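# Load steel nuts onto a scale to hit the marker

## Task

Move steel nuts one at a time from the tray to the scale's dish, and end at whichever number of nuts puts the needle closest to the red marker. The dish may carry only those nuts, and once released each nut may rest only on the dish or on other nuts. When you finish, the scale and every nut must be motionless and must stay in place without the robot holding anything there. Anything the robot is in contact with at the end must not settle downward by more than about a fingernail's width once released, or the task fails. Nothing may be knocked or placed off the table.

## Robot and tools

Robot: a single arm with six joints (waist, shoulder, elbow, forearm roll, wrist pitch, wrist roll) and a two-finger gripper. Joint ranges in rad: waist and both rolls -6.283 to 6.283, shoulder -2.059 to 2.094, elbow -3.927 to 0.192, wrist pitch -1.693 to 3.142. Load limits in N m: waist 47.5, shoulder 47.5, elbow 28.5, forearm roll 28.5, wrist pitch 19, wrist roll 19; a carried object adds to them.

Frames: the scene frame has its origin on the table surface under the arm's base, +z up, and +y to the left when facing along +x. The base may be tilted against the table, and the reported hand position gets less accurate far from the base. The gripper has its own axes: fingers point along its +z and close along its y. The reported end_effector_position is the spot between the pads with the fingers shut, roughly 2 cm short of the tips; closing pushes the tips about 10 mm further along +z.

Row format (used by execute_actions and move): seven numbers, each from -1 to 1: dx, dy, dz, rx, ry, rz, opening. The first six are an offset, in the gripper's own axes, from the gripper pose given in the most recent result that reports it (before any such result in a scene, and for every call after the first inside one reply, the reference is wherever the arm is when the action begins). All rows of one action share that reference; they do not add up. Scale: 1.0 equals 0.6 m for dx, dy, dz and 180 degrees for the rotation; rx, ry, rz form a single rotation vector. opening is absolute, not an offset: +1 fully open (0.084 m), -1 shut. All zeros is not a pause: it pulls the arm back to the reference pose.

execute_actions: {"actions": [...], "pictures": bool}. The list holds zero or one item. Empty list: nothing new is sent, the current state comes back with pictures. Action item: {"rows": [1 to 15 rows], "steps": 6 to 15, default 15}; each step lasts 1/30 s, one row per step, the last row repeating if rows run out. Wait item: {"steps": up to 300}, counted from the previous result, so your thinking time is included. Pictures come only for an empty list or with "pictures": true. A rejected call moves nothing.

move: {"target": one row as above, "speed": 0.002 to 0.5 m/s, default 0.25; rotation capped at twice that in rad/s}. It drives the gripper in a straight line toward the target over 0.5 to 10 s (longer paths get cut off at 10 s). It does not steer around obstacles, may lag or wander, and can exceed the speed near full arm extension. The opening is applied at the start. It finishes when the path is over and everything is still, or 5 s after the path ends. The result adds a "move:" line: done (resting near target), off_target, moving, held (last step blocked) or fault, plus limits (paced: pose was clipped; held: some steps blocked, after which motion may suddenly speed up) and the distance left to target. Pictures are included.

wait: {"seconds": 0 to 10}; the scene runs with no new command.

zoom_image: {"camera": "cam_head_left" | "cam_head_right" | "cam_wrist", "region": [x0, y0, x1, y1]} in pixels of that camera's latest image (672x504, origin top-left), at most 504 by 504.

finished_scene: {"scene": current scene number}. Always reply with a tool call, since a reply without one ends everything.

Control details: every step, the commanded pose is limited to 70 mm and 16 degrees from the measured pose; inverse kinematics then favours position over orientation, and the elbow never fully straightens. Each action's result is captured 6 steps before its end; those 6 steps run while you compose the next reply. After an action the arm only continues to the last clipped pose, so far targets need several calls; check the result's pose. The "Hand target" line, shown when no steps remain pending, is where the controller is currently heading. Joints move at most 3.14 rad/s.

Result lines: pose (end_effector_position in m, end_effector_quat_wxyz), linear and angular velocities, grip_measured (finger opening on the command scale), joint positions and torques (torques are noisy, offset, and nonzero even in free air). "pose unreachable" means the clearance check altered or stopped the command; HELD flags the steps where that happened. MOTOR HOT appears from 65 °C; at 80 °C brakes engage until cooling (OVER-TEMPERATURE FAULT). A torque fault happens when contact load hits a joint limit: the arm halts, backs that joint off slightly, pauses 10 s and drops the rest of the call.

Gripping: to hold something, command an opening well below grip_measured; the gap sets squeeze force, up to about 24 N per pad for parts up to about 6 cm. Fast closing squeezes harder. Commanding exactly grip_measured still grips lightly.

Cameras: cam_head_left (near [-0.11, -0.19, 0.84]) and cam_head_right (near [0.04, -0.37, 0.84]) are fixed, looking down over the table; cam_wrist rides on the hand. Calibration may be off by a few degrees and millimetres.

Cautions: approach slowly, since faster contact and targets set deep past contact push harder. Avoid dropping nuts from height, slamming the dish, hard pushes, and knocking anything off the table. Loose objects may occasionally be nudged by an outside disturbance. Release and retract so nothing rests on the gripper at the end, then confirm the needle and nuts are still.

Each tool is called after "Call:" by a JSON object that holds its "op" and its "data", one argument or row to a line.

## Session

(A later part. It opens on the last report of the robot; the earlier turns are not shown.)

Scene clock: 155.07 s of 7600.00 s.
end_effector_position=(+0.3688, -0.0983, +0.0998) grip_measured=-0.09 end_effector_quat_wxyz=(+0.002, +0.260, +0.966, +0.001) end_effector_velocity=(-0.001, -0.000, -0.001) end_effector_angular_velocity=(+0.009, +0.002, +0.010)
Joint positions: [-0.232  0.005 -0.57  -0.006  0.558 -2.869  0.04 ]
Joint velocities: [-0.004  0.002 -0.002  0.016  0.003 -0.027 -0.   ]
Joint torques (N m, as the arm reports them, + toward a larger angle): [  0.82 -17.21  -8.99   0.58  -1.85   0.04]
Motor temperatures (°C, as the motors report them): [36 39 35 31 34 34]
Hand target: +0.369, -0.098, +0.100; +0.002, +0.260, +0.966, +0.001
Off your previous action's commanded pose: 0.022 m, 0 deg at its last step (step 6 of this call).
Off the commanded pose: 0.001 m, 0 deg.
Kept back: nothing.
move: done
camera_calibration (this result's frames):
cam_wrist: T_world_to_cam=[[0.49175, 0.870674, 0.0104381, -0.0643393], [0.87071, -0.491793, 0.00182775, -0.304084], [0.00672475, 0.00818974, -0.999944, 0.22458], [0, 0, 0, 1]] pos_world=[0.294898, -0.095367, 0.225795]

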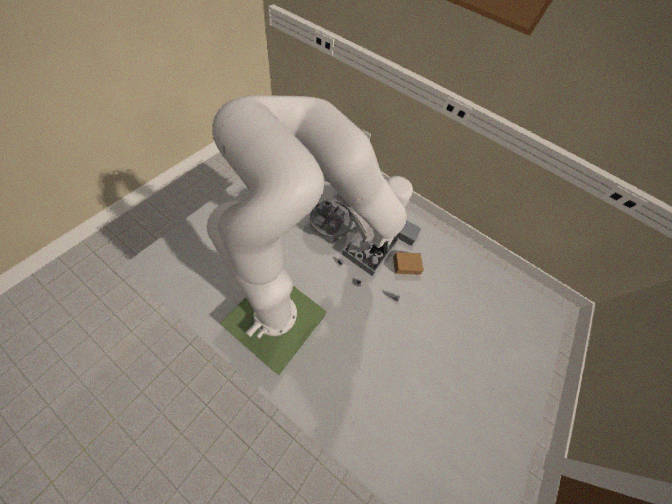

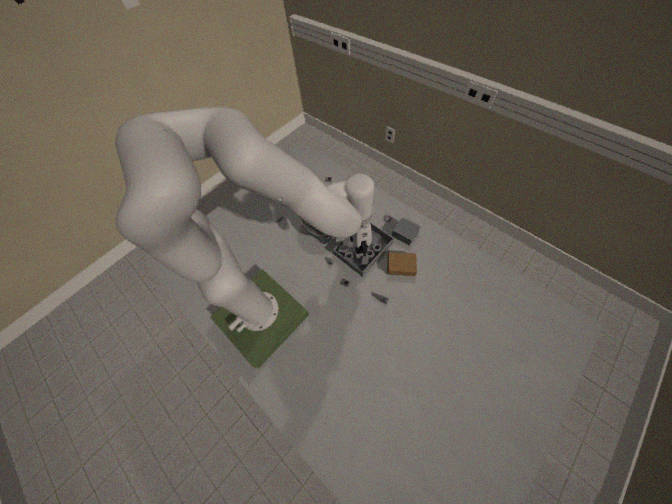

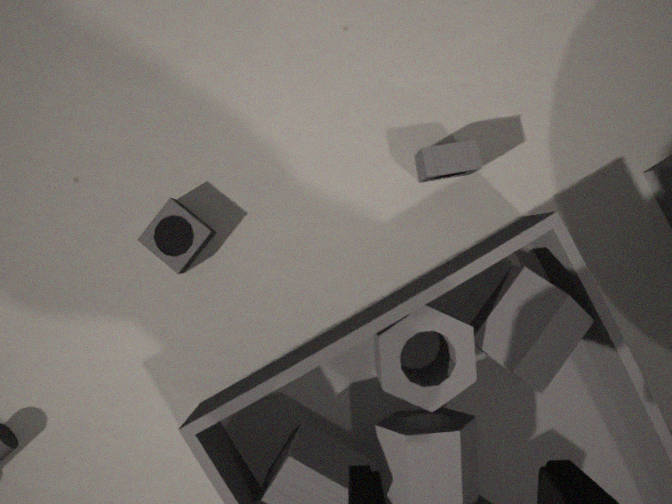

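Call:
{"op": "move", "data": {
  "target": [0.017,0.002,0.072,0,0,0,-0.12],
  "speed": 0.1
}}

Scene clock: 156.57 s of 7600.00 s.
end_effector_position=(+0.3610, -0.0920, +0.0570) grip_measured=-0.13 end_effector_quat_wxyz=(+0.002, +0.260, +0.966, +0.001) end_effector_velocity=(-0.000, +0.000, -0.003) end_effector_angular_velocity=(-0.000, -0.000, +0.000)
Joint positions: [-0.222  0.117 -0.53  -0.008  0.405 -2.857  0.038]
Joint velocities: [ 0.001  0.008  0.002 -0.001 -0.01   0.001  0.   ]
Joint torques (N m, as the arm reports them, + toward a larger angle): [  0.97 -17.94  -7.9    0.61  -1.9   -0.01]
Motor temperatures (°C, as the motors report them): [36 39 35 31 34 34]
Hand target: +0.361, -0.092, +0.057; +0.002, +0.260, +0.966, +0.001
Off the commanded pose: 0.001 m, 0 deg.
Kept back: nothing.
move: done
camera_calibration (this result's frames):
cam_wrist: T_world_to_cam=[[0.491616, 0.870745, 0.0108705, -0.0654832], [0.870781, -0.491666, 0.00235675, -0.294248], [0.00739679, 0.00830725, -0.999938, 0.181609], [0, 0, 0, 1]] pos_world=[0.287075, -0.0891612, 0.183003]

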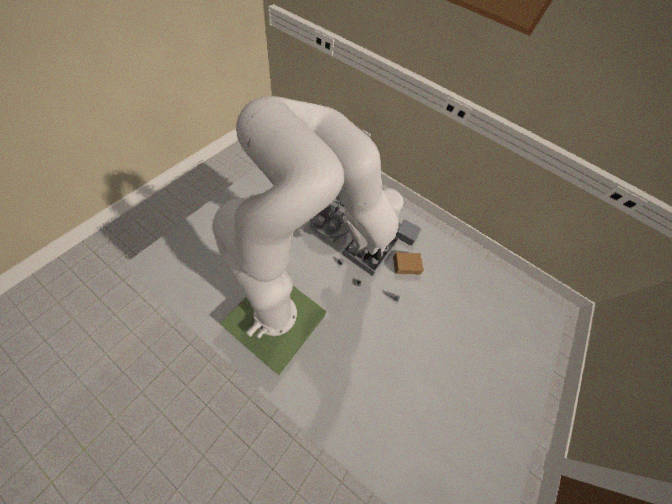

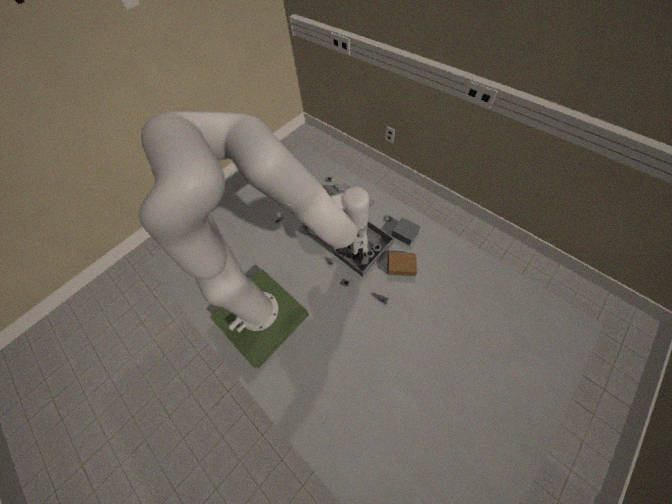

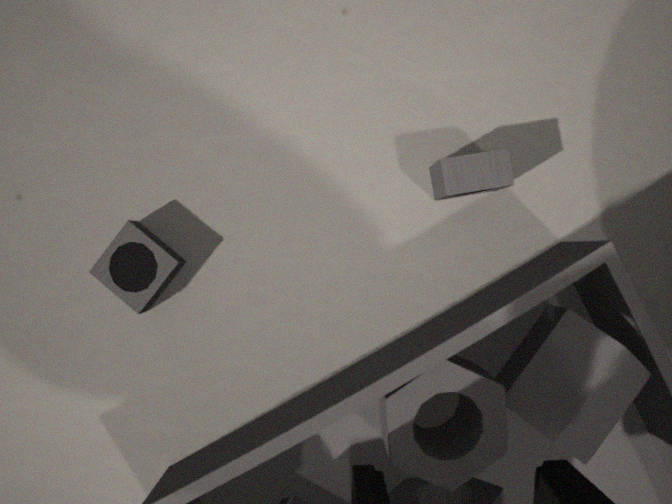

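Call:
{"op": "move", "data": {
  "target": [-0.005,0,0.018,0,0,0,-0.14],
  "speed": 0.025
}}

Call:
{"op": "move", "data": {
  "target": [0,0,0.01,0,0,0,-0.14],
  "speed": 0.012
}}

Scene clock: 157.60 s of 7600.00 s.
end_effector_position=(+0.3635, -0.0934, +0.0464) grip_measured=-0.15 end_effector_quat_wxyz=(+0.002, +0.260, +0.966, +0.001) end_effector_velocity=(+0.001, -0.000, -0.002) end_effector_angular_velocity=(-0.000, +0.000, +0.001)
Joint positions: [-0.225  0.161 -0.542 -0.009  0.373 -2.859  0.037]
Joint velocities: [ 0.     0.007 -0.003 -0.001 -0.004 -0.    -0.   ]
Joint torques (N m, as the arm reports them, + toward a larger angle): [  0.49 -18.43  -7.7    0.27  -2.06   0.  ]
Motor temperatures (°C, as the motors report them): [36 39 35 31 34 34]
Hand target: +0.364, -0.094, +0.046; +0.002, +0.260, +0.966, +0.001
Off the commanded pose: 0.000 m, 0 deg.
Kept back: nothing.
move: done
camera_calibration (this result's frames):
cam_wrist: T_world_to_cam=[[0.491542, 0.870786, 0.0108753, -0.0653585], [0.870825, -0.491589, 0.00207947, -0.297093], [0.00715694, 0.0084483, -0.999939, 0.171056], [0, 0, 0, 1]] pos_world=[0.289619, -0.0905798, 0.172374]

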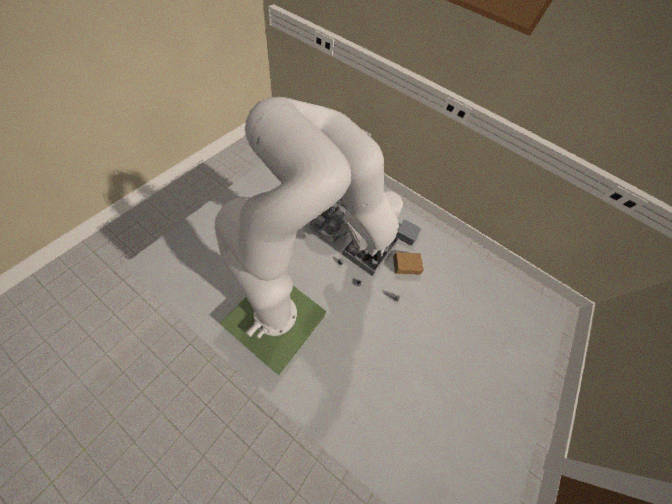

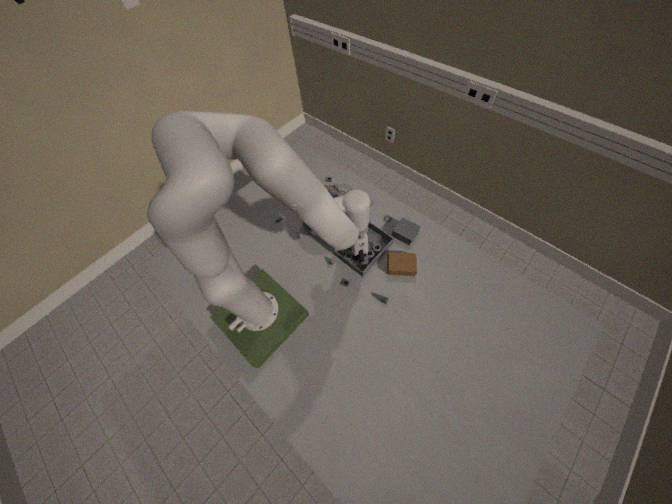

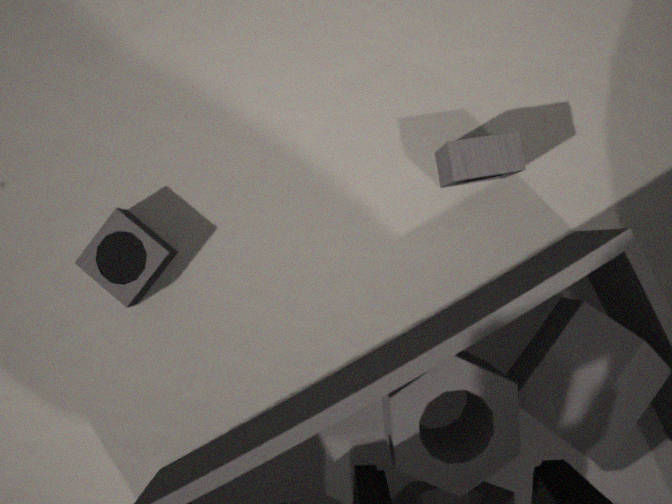

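Scene clock: 158.33 s of 7600.00 s.
end_effector_position=(+0.3635, -0.0934, +0.0405) grip_measured=-0.16 end_effector_quat_wxyz=(+0.002, +0.260, +0.966, +0.001) end_effector_velocity=(+0.000, +0.000, -0.002) end_effector_angular_velocity=(+0.000, -0.001, -0.001)
Joint positions: [-0.225  0.182 -0.543 -0.009  0.354 -2.859  0.037]
Joint velocities: [ 0.001  0.006 -0.     0.001 -0.007  0.001  0.   ]
Joint torques (N m, as the arm reports them, + toward a larger angle): [  0.19 -17.71  -7.8    0.42  -2.39  -0.12]
Motor temperatures (°C, as the motors report them): [36 39 35 31 34 34]
Hand target: +0.364, -0.093, +0.040; +0.002, +0.260, +0.966, +0.001
Off the commanded pose: 0.000 m, 0 deg.
Kept back: nothing.
move: done
camera_calibration (this result's frames):
cam_wrist: T_world_to_cam=[[0.491564, 0.870774, 0.0108806, -0.0653106], [0.870813, -0.49161, 0.0019556, -0.297057], [0.00705189, 0.00851364, -0.999939, 0.165247], [0, 0, 0, 1]] pos_world=[0.28962, -0.0905724, 0.166528]

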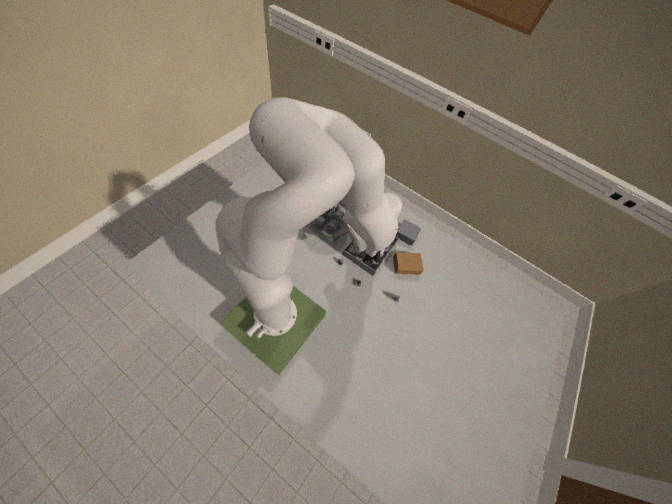

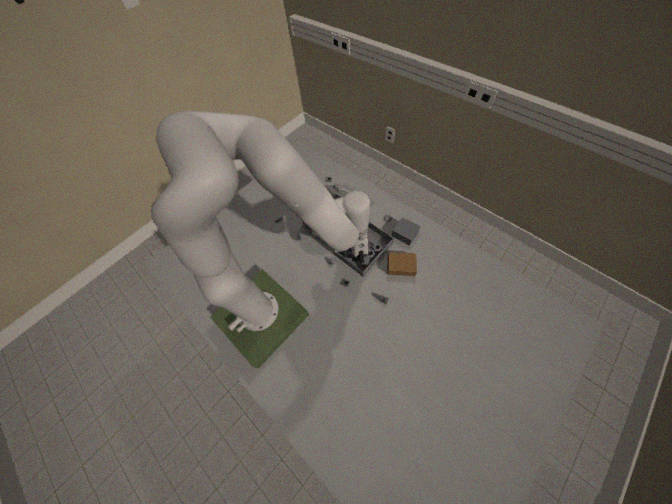

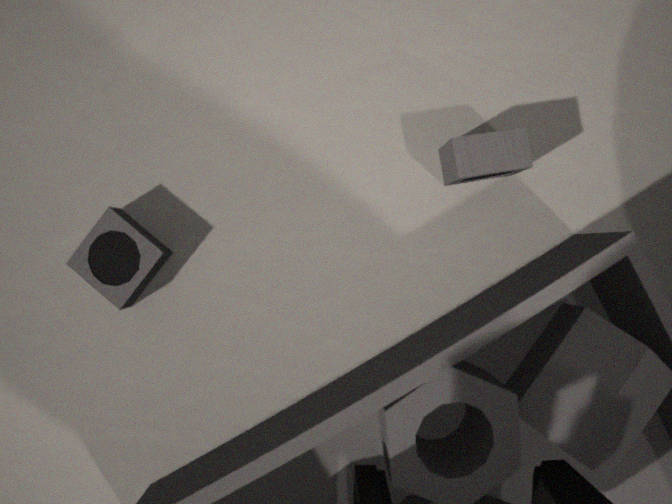

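Call:
{"op": "move", "data": {
  "target": [0.0015,0.0015,0.009,0,0,0,-0.14],
  "speed": 0.01
}}

Scene clock: 159.33 s of 7600.00 s.
end_effector_position=(+0.3636, -0.0925, +0.0357) grip_measured=-0.15 end_effector_quat_wxyz=(+0.003, +0.260, +0.966, +0.001) end_effector_velocity=(-0.000, +0.001, -0.001) end_effector_angular_velocity=(+0.000, +0.000, +0.001)
Joint positions: [-0.223  0.199 -0.543 -0.009  0.336 -2.856  0.038]
Joint velocities: [ 0.002  0.004  0.001  0.    -0.005  0.001  0.   ]
Joint torques (N m, as the arm reports them, + toward a larger angle): [  1.02 -15.23  -7.19   0.44  -2.8   -0.12]
Motor temperatures (°C, as the motors report them): [36 39 35 31 34 34]
Hand target: +0.363, -0.092, +0.035; +0.002, +0.260, +0.966, +0.001
Off the commanded pose: 0.001 m, 0 deg.
Kept back: nothing.
move: done
camera_calibration (this result's frames):
cam_wrist: T_world_to_cam=[[0.492049, 0.870495, 0.0112145, -0.0662933], [0.870529, -0.492108, 0.00314506, -0.296698], [0.00825651, 0.00821503, -0.999932, 0.159952], [0, 0, 0, 1]] pos_world=[0.289583, -0.0896134, 0.161618]

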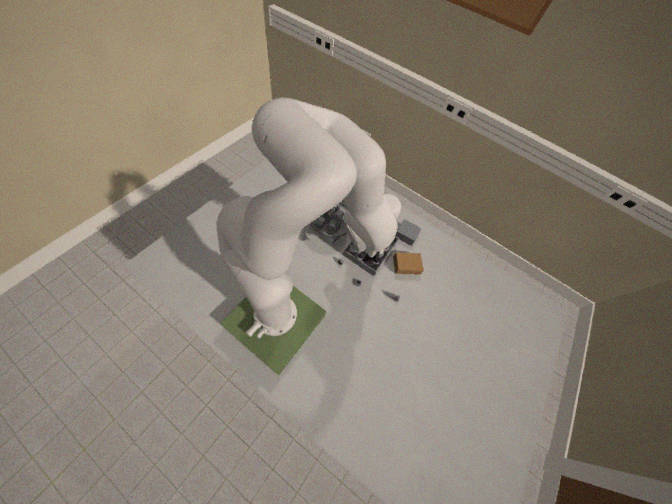

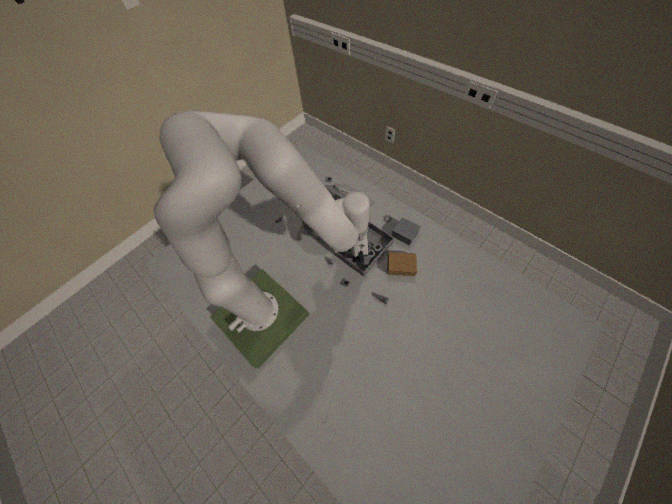

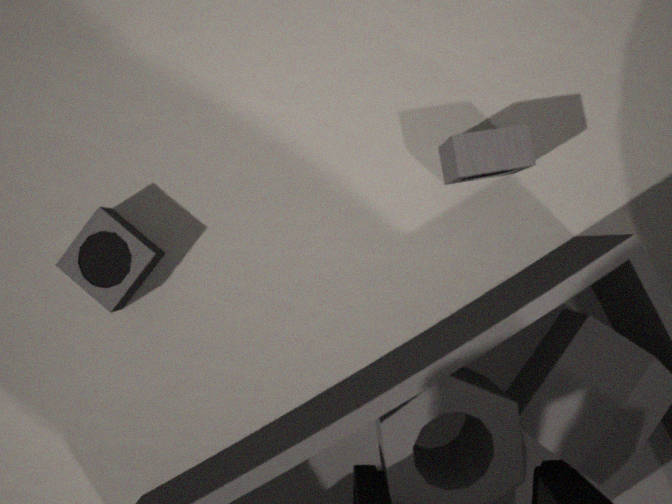

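Call:
{"op": "move", "data": {
  "target": [0,0,-0.04,0,0,0,-0.14],
  "speed": 0.05
}}

Scene clock: 160.67 s of 7600.00 s.
end_effector_position=(+0.3634, -0.0926, +0.0594) grip_measured=-0.15 end_effector_quat_wxyz=(+0.002, +0.260, +0.966, +0.001) end_effector_velocity=(-0.001, +0.000, +0.001) end_effector_angular_velocity=(+0.001, +0.003, +0.001)
Joint positions: [-0.222  0.115 -0.538 -0.008  0.415 -2.857  0.037]
Joint velocities: [ 0.001 -0.003  0.001 -0.     0.006  0.     0.   ]
Joint torques (N m, as the arm reports them, + toward a larger angle): [  0.95 -17.5   -8.04   0.58  -1.93   0.01]
Motor temperatures (°C, as the motors report them): [36 39 35 31 34 34]
Hand target: +0.363, -0.093, +0.060; +0.003, +0.260, +0.966, +0.001
Off the commanded pose: 0.000 m, 0 deg.
Kept back: nothing.
move: done
camera_calibration (this result's frames):
cam_wrist: T_world_to_cam=[[0.492088, 0.870476, 0.010967, -0.0663988], [0.87051, -0.492143, 0.00283372, -0.296517], [0.00786403, 0.00815246, -0.999936, 0.183768], [0, 0, 0, 1]] pos_world=[0.28935, -0.0896282, 0.185325]

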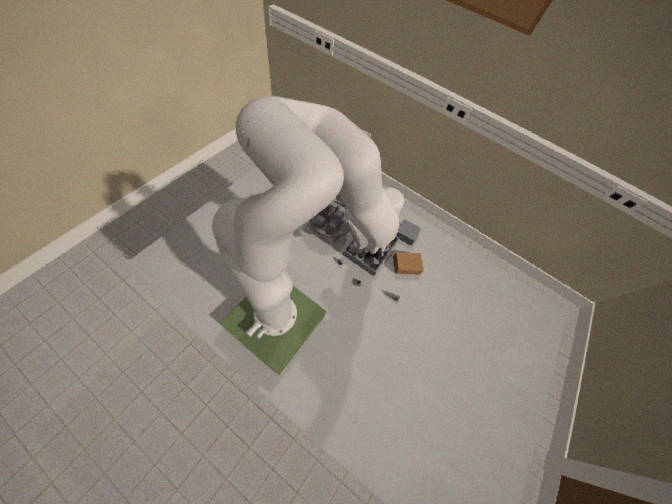

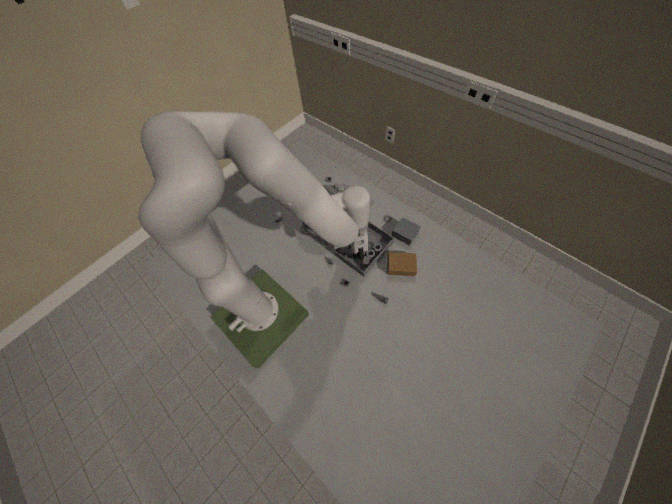

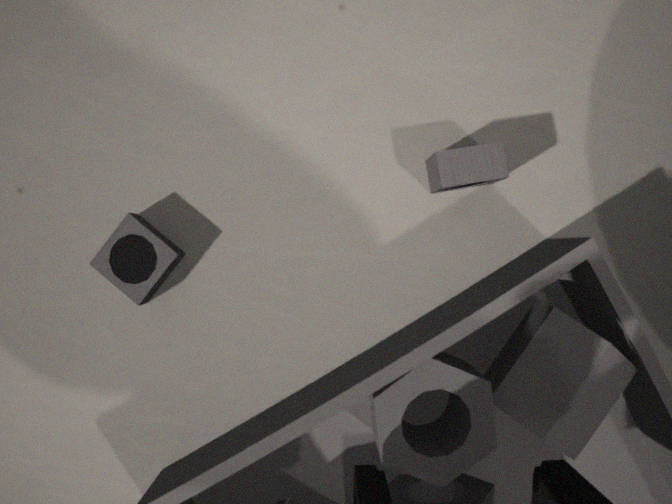

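Call:
{"op": "move", "data": {
  "target": [-0.0897,0.0298,-0.05,0,0,-0.3,-0.2],
  "speed": 0.4
}}

Scene clock: 162.83 s of 7600.00 s.
end_effector_position=(+0.4185, -0.1044, +0.0896) grip_measured=-0.22 end_effector_quat_wxyz=(+0.002, -0.206, +0.979, -0.001) end_effector_velocity=(+0.000, -0.001, +0.001) end_effector_angular_velocity=(+0.006, +0.001, +0.008)
Joint positions: [-0.216  0.173 -0.749 -0.008  0.569 -3.793  0.035]
Joint velocities: [-0.003  0.001 -0.005  0.01   0.006 -0.019 -0.   ]
Joint torques (N m, as the arm reports them, + toward a larger angle): [  0.69 -20.62  -9.09   0.54  -2.     0.01]
Motor temperatures (°C, as the motors report them): [36 39 35 31 34 34]
Hand target: +0.419, -0.104, +0.090; +0.002, -0.207, +0.978, -0.000
Off the commanded pose: 0.000 m, 0 deg.
Kept back: nothing.
move: done
camera_calibration (this result's frames):
cam_wrist: T_world_to_cam=[[-0.414021, 0.910248, 0.00586035, 0.300293], [0.910267, 0.414011, 0.00288824, -0.272478], [0.000202768, 0.00653028, -0.999979, 0.216689], [0, 0, 0, 1]] pos_world=[0.372311, -0.161947, 0.215711]

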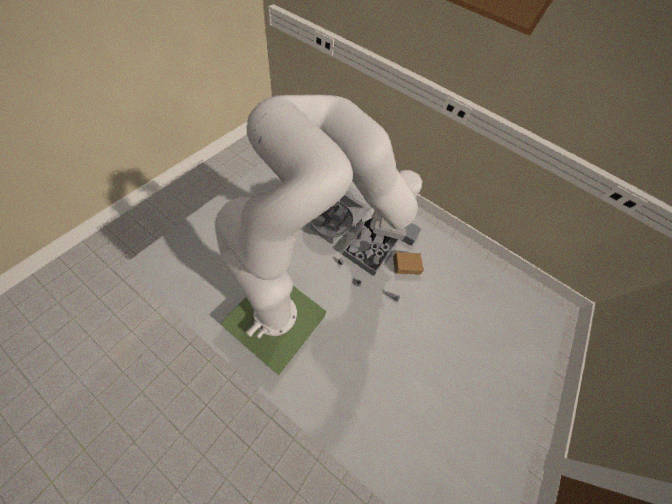

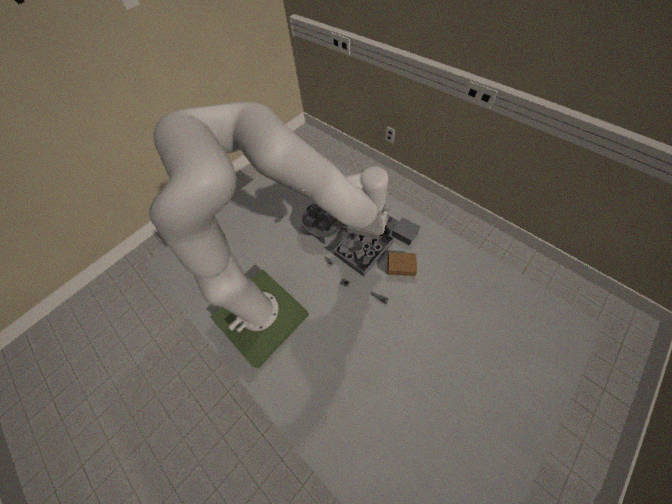

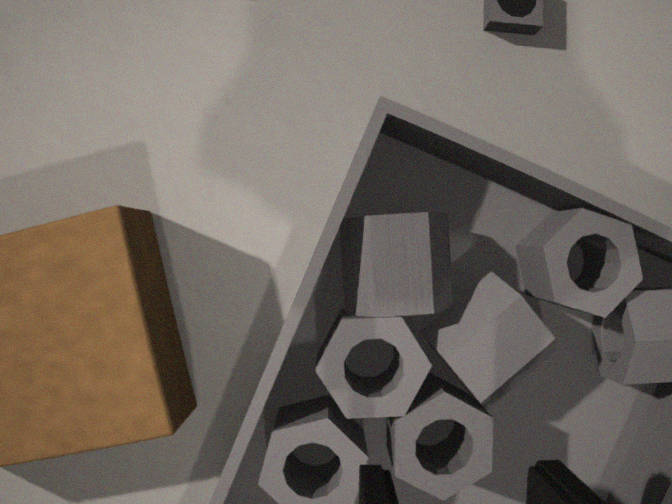

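Call:
{"op": "move", "data": {
  "target": [-0.0135,0.0053,0.054,0,0,0,-0.2],
  "speed": 0.1
}}

Scene clock: 164.00 s of 7600.00 s.
end_effector_position=(+0.4250, -0.0983, +0.0576) grip_measured=-0.22 end_effector_quat_wxyz=(+0.003, -0.206, +0.979, -0.001) end_effector_velocity=(-0.001, +0.000, -0.003) end_effector_angular_velocity=(+0.000, +0.004, -0.001)
Joint positions: [-0.2    0.273 -0.764 -0.009  0.483 -3.775  0.035]
Joint velocities: [ 0.001  0.006  0.001 -0.001 -0.003  0.003 -0.   ]
Joint torques (N m, as the arm reports them, + toward a larger angle): [  0.83 -21.28  -8.7    0.44  -2.01  -0.01]
Motor temperatures (°C, as the motors report them): [36 39 35 31 34 34]
Hand target: +0.425, -0.098, +0.057; +0.002, -0.206, +0.979, -0.001
Off the commanded pose: 0.000 m, 0 deg.
Kept back: nothing.
move: done
camera_calibration (this result's frames):
cam_wrist: T_world_to_cam=[[-0.414082, 0.910222, 0.005636, 0.297619], [0.910239, 0.414069, 0.00336751, -0.280816], [0.00073149, 0.00652453, -0.999978, 0.184429], [0, 0, 0, 1]] pos_world=[0.378714, -0.155825, 0.183693]

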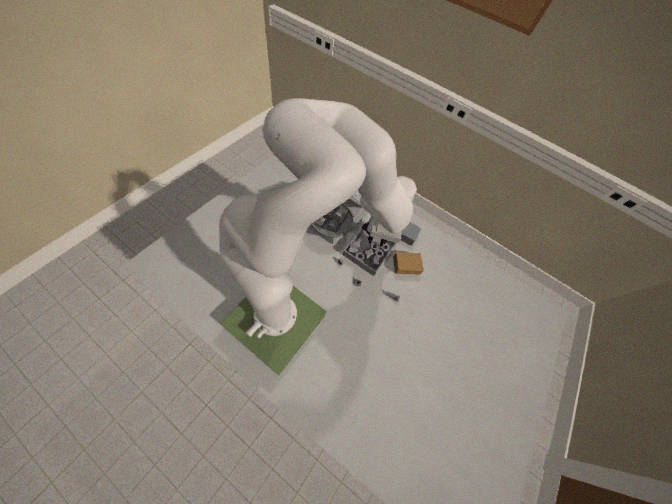

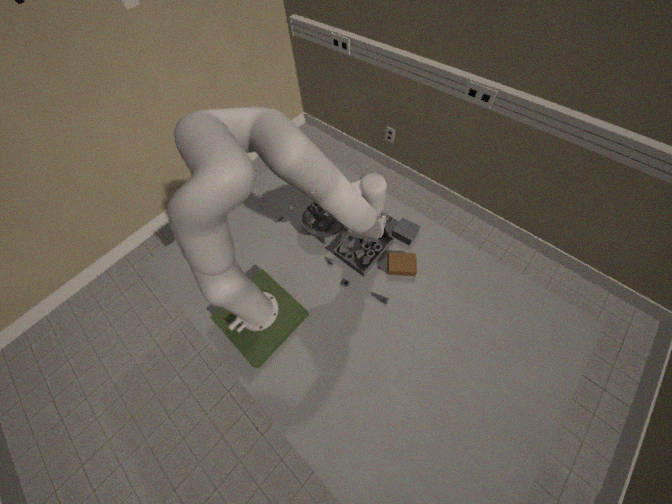

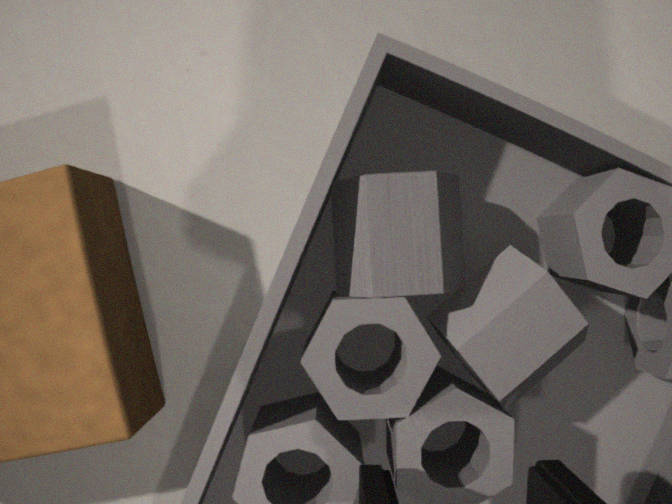

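Call:
{"op": "move", "data": {
  "target": [-0.002,0.001,0.017,0,0,0,-0.2],
  "speed": 0.02
}}

Scene clock: 165.03 s of 7600.00 s.
end_effector_position=(+0.4258, -0.0973, +0.0475) grip_measured=-0.22 end_effector_quat_wxyz=(+0.002, -0.206, +0.979, -0.001) end_effector_velocity=(+0.003, -0.000, +0.001) end_effector_angular_velocity=(-0.002, -0.007, +0.001)
Joint positions: [-0.197  0.303 -0.768 -0.009  0.457 -3.772  0.035]
Joint velocities: [ 0.001  0.001 -0.004 -0.001 -0.004 -0.    -0.   ]
Joint torques (N m, as the arm reports them, + toward a larger angle): [  0.75 -21.7   -8.33   0.49  -1.9   -0.09]
Motor temperatures (°C, as the motors report them): [36 39 35 31 34 34]
Hand target: +0.426, -0.097, +0.047; +0.003, -0.206, +0.979, -0.001
Off the commanded pose: 0.000 m, 0 deg.
Kept back: nothing.
move: done
camera_calibration (this result's frames):
cam_wrist: T_world_to_cam=[[-0.414106, 0.91021, 0.00582341, 0.297062], [0.910229, 0.414093, 0.00319583, -0.281953], [0.000497443, 0.00662405, -0.999978, 0.174379], [0, 0, 0, 1]] pos_world=[0.37957, -0.154789, 0.173547]

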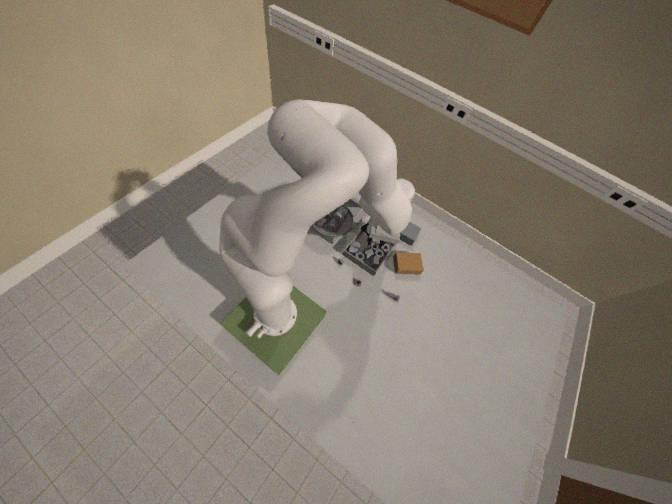

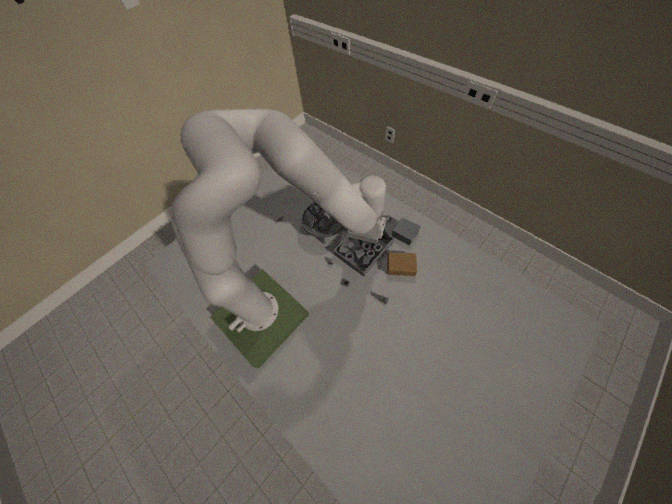

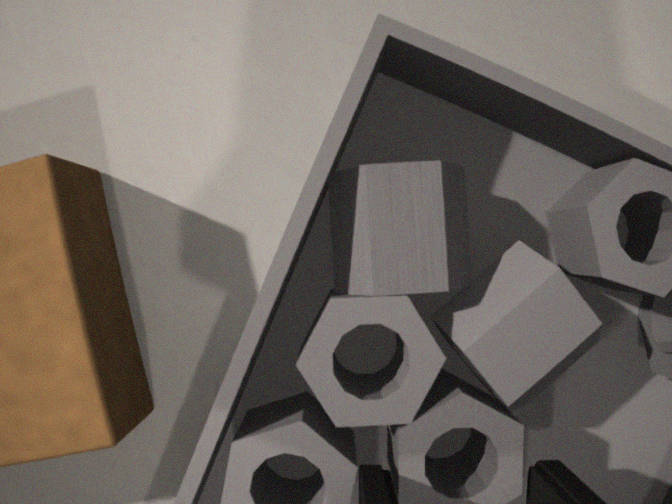

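Call:
{"op": "move", "data": {
  "target": [0.014,0.001,0,0,0,0,-0.2],
  "speed": 0.02
}}

Scene clock: 170.90 s of 7600.00 s.
end_effector_position=(+0.4180, -0.1000, +0.0474) grip_measured=-0.22 end_effector_quat_wxyz=(+0.002, -0.206, +0.979, -0.001) end_effector_velocity=(-0.000, -0.001, +0.001) end_effector_angular_velocity=(-0.001, -0.005, +0.001)
Joint positions: [-0.207  0.287 -0.741 -0.009  0.447 -3.783  0.035]
Joint velocities: [-0.002 -0.006  0.005 -0.    -0.004 -0.003  0.   ]
Joint torques (N m, as the arm reports them, + toward a larger angle): [  0.88 -21.14  -8.3    0.42  -2.    -0.04]
Motor temperatures (°C, as the motors report them): [36 39 35 31 34 34]
Hand target: +0.418, -0.100, +0.047; +0.002, -0.206, +0.979, -0.001
Off the commanded pose: 0.000 m, 0 deg.
Kept back: nothing.
move: done
camera_calibration (this result's frames):
cam_wrist: T_world_to_cam=[[-0.414098, 0.910214, 0.00586601, 0.296332], [0.910232, 0.414085, 0.0032089, -0.273744], [0.000491753, 0.00666823, -0.999978, 0.174359], [0, 0, 0, 1]] pos_world=[0.371796, -0.157534, 0.173495]

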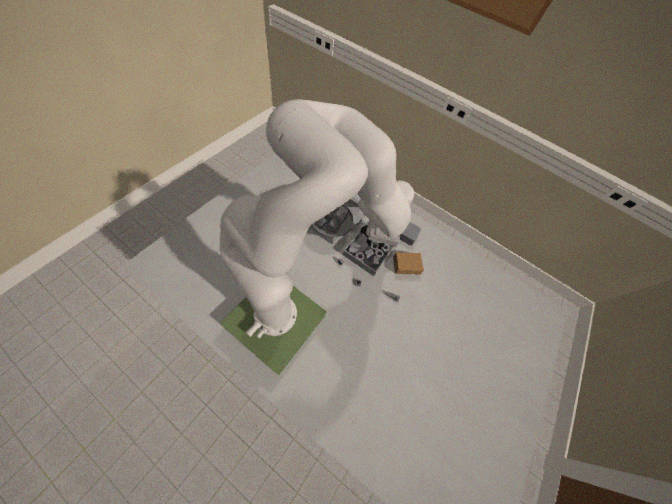

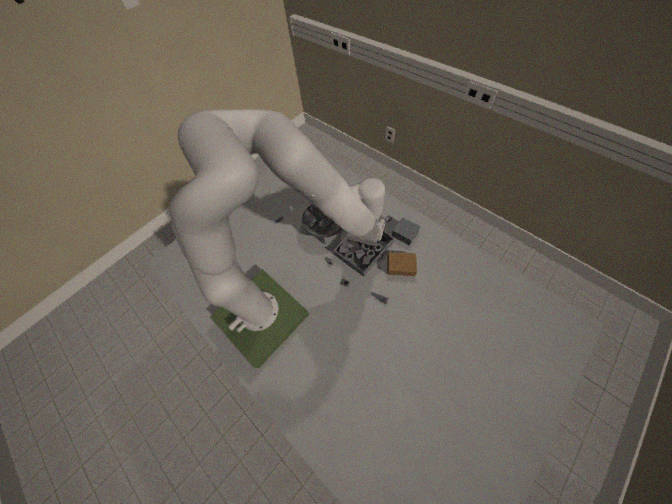

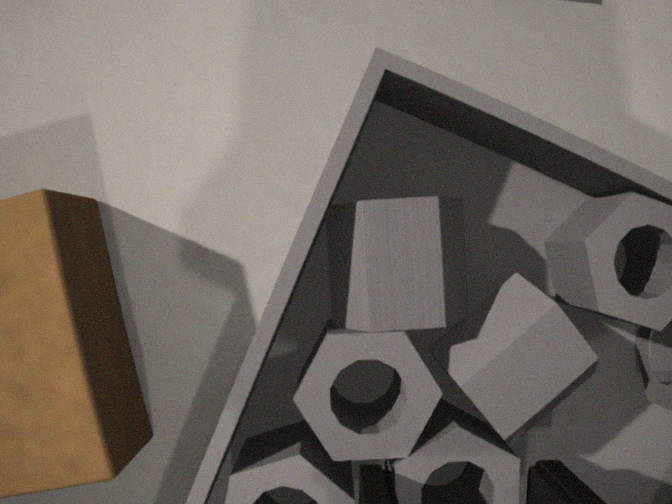

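Call:
{"op": "execute_actions", "data": {
  "actions": [
    {"rows":[[0,0,0.001,0,0,0,-0.2],[0,0,0.002,0,0,0,-0.2],[0,0,0.003,0,0,0,-0.2],[0,-0.001,0.003,0,0,0,-0.2],[0,-0.002,0.003,0,0,0,-0.26],[0,-0.002,0.003,0,0,0,-0.3],[0,-0.002,0.003,0,0,0,-0.4],[0,-0.002,0.003,0,0,0,-0.55],[0,-0.002,0.003,0,0,0,-0.7]],"steps":13}
  ]
}}

Call:
{"op": "move", "data": {
  "target": [-0.003,0,-0.12,0,0,0,-0.7],
  "speed": 0.12
}}

Scene clock: 171.53 s of 7600.00 s.
end_effector_position=(+0.4182, -0.1005, +0.0459) grip_measured=-0.33 end_effector_quat_wxyz=(+0.002, -0.206, +0.979, -0.001) end_effector_velocity=(+0.007, -0.010, -0.001) end_effector_angular_velocity=(-0.003, -0.012, -0.008)
Joint positions: [-0.209  0.292 -0.743 -0.009  0.443 -3.784  0.03 ]
Joint velocities: [-0.018  0.021 -0.024 -0.001 -0.01  -0.01  -0.085]
Joint torques (N m, as the arm reports them, + toward a larger angle): [  1.17 -21.81  -7.96   0.45  -1.68  -0.04]
Motor temperatures (°C, as the motors report them): [36 39 35 31 34 34]
Steps of this call (steps 1 to 12: nothing new was sent; steps 13 to 19: the first 7 steps of this action). Readings (end_effector_position):
13: (+0.4179, -0.1000, +0.0474)
14: (+0.4179, -0.1000, +0.0473)
16: (+0.4181, -0.1001, +0.0468)
19: the state above

Scene clock: 172.83 s of 7600.00 s.
end_effector_position=(+0.4194, -0.1002, +0.1172) grip_measured=-0.34 end_effector_quat_wxyz=(+0.002, -0.206, +0.979, -0.001) end_effector_velocity=(+0.002, -0.001, +0.004) end_effector_angular_velocity=(-0.002, -0.006, -0.000)
Joint positions: [-0.206  0.103 -0.761 -0.007  0.651 -3.784  0.029]
Joint velocities: [-0.    -0.008 -0.003 -0.001  0.006  0.001 -0.   ]
Joint torques (N m, as the arm reports them, + toward a larger angle): [  0.66 -20.54  -9.74   0.46  -2.14  -0.17]
Motor temperatures (°C, as the motors report them): [36 39 35 31 34 34]
Hand target: +0.420, -0.100, +0.118; +0.002, -0.206, +0.979, -0.001
Off your previous action's commanded pose: 0.000 m, 0 deg at its last step (step 6 of this call).
Off the commanded pose: 0.001 m, 0 deg.
Kept back: nothing.
move: done
camera_calibration (this result's frames):
cam_wrist: T_world_to_cam=[[-0.414154, 0.910185, 0.00634414, 0.296633], [0.910206, 0.41415, 0.00206941, -0.274957], [-0.000743884, 0.00663153, -0.999978, 0.244688], [0, 0, 0, 1]] pos_world=[0.373302, -0.15774, 0.24337]

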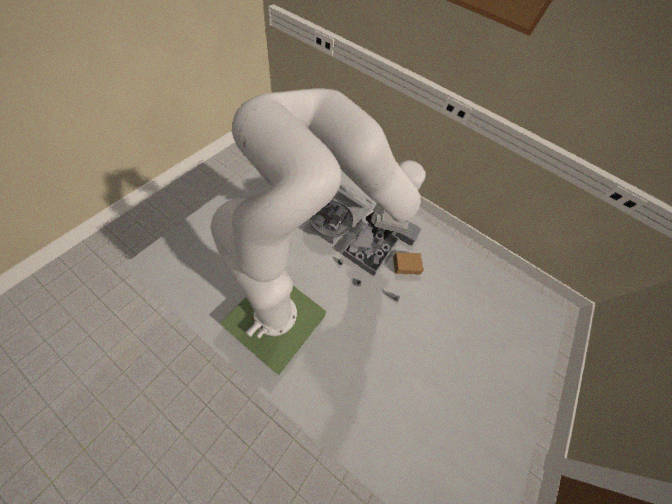

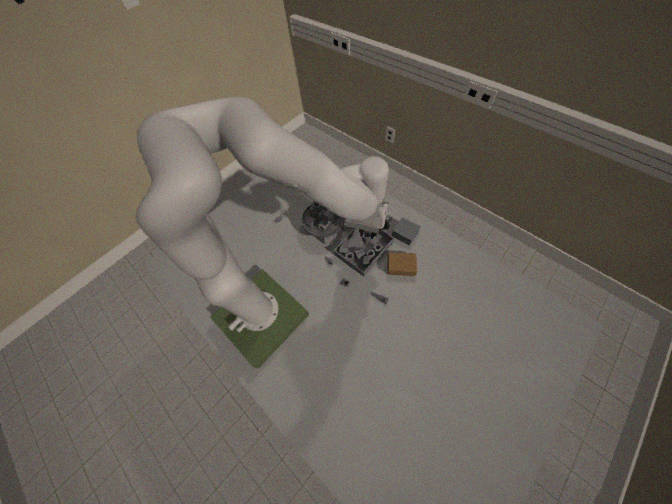

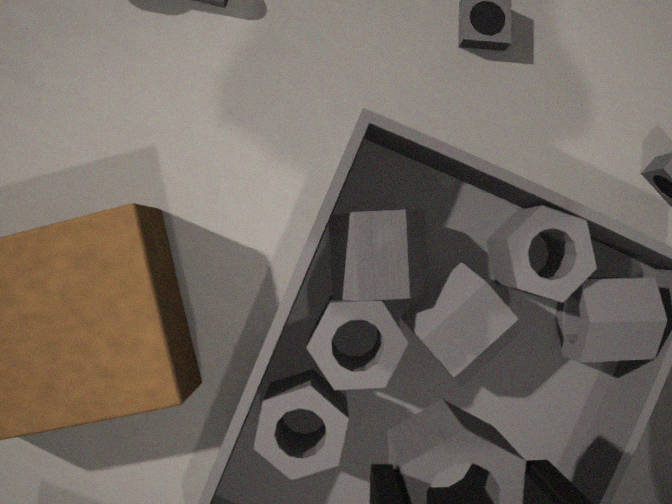

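Call:
{"op": "move", "data": {
  "target": [-0.1524,0.261,-0.0463,0,0,0.132,-0.7],
  "speed": 0.25
}}

Scene clock: 174.63 s of 7600.00 s.
end_effector_position=(+0.4403, +0.0790, +0.1450) grip_measured=-0.34 end_effector_quat_wxyz=(+0.002, -0.000, +1.000, -0.001) end_effector_velocity=(+0.001, +0.002, +0.000) end_effector_angular_velocity=(-0.007, +0.001, -0.007)
Joint positions: [ 0.208  0.093 -0.844 -0.011  0.747 -2.953  0.029]
Joint velocities: [ 0.007  0.006 -0.009 -0.01   0.006  0.021  0.   ]
Joint torques (N m, as the arm reports them, + toward a larger angle): [  1.37 -21.19 -10.32   0.55  -1.94  -0.1 ]
Motor temperatures (°C, as the motors report them): [36 39 35 31 34 34]
Hand target: +0.440, +0.079, +0.145; +0.002, -0.000, +1.000, -0.001
Off the commanded pose: 0.001 m, 0 deg.
Kept back: nothing.
move: done
camera_calibration (this result's frames):
cam_wrist: T_world_to_cam=[[-0.0124543, 0.999899, 0.00681598, -0.0419679], [0.999918, 0.0124344, 0.00294665, -0.376186], [0.0028616, 0.00685212, -0.999972, 0.269702], [0, 0, 0, 1]] pos_world=[0.374861, 0.0447933, 0.271089]

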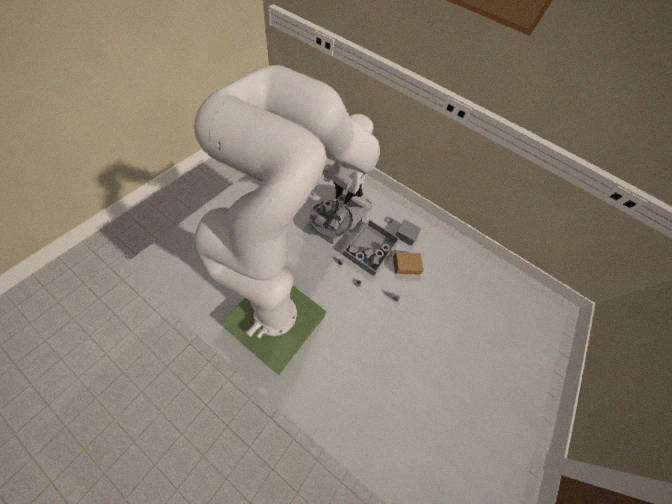

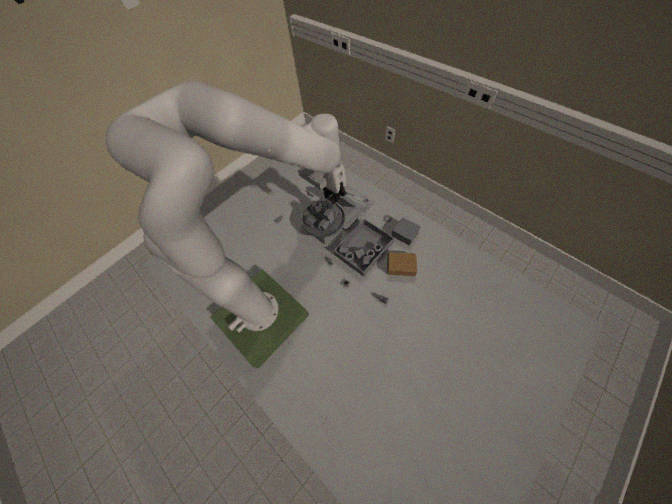

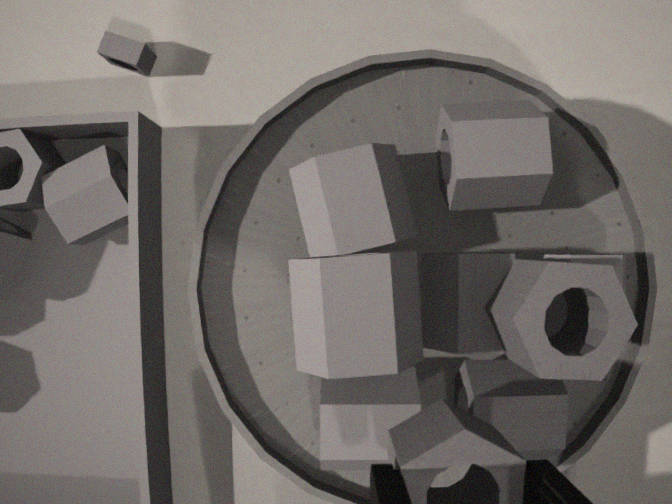

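Call:
{"op": "move", "data": {
  "target": [0.0077,0.0075,0.018,0,0,0,-0.7],
  "speed": 0.04
}}

Scene clock: 175.63 s of 7600.00 s.
end_effector_position=(+0.4359, +0.0834, +0.1344) grip_measured=-0.34 end_effector_quat_wxyz=(+0.002, -0.000, +1.000, -0.001) end_effector_velocity=(+0.000, +0.001, -0.001) end_effector_angular_velocity=(+0.001, -0.002, -0.001)
Joint positions: [ 0.22   0.105 -0.822 -0.012  0.713 -2.94   0.029]
Joint velocities: [ 0.001  0.003  0.002  0.001 -0.007  0.002  0.   ]
Joint torques (N m, as the arm reports them, + toward a larger angle): [  0.74 -20.78 -10.4    0.51  -1.95  -0.07]
Motor temperatures (°C, as the motors report them): [36 39 35 31 34 34]
Hand target: +0.436, +0.083, +0.134; +0.002, -0.000, +1.000, -0.001
Off the commanded pose: 0.000 m, 0 deg.
Kept back: nothing.
move: done
camera_calibration (this result's frames):
cam_wrist: T_world_to_cam=[[-0.0124976, 0.999898, 0.00685198, -0.046407], [0.999917, 0.0124769, 0.00306084, -0.371772], [0.00297504, 0.00688967, -0.999972, 0.259006], [0, 0, 0, 1]] pos_world=[0.370391, 0.0492563, 0.260455]

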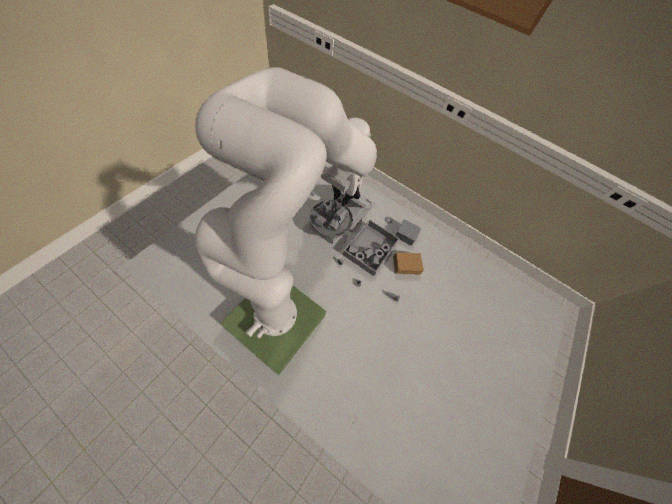

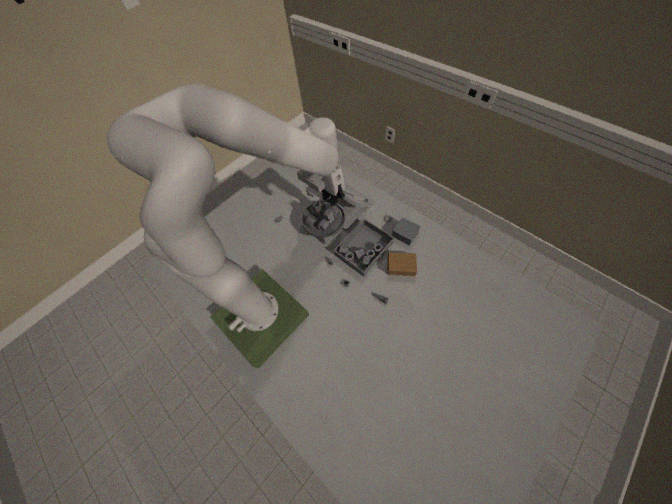

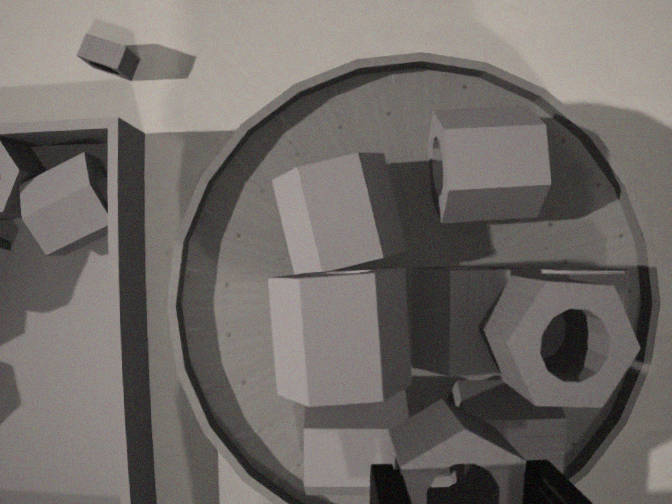

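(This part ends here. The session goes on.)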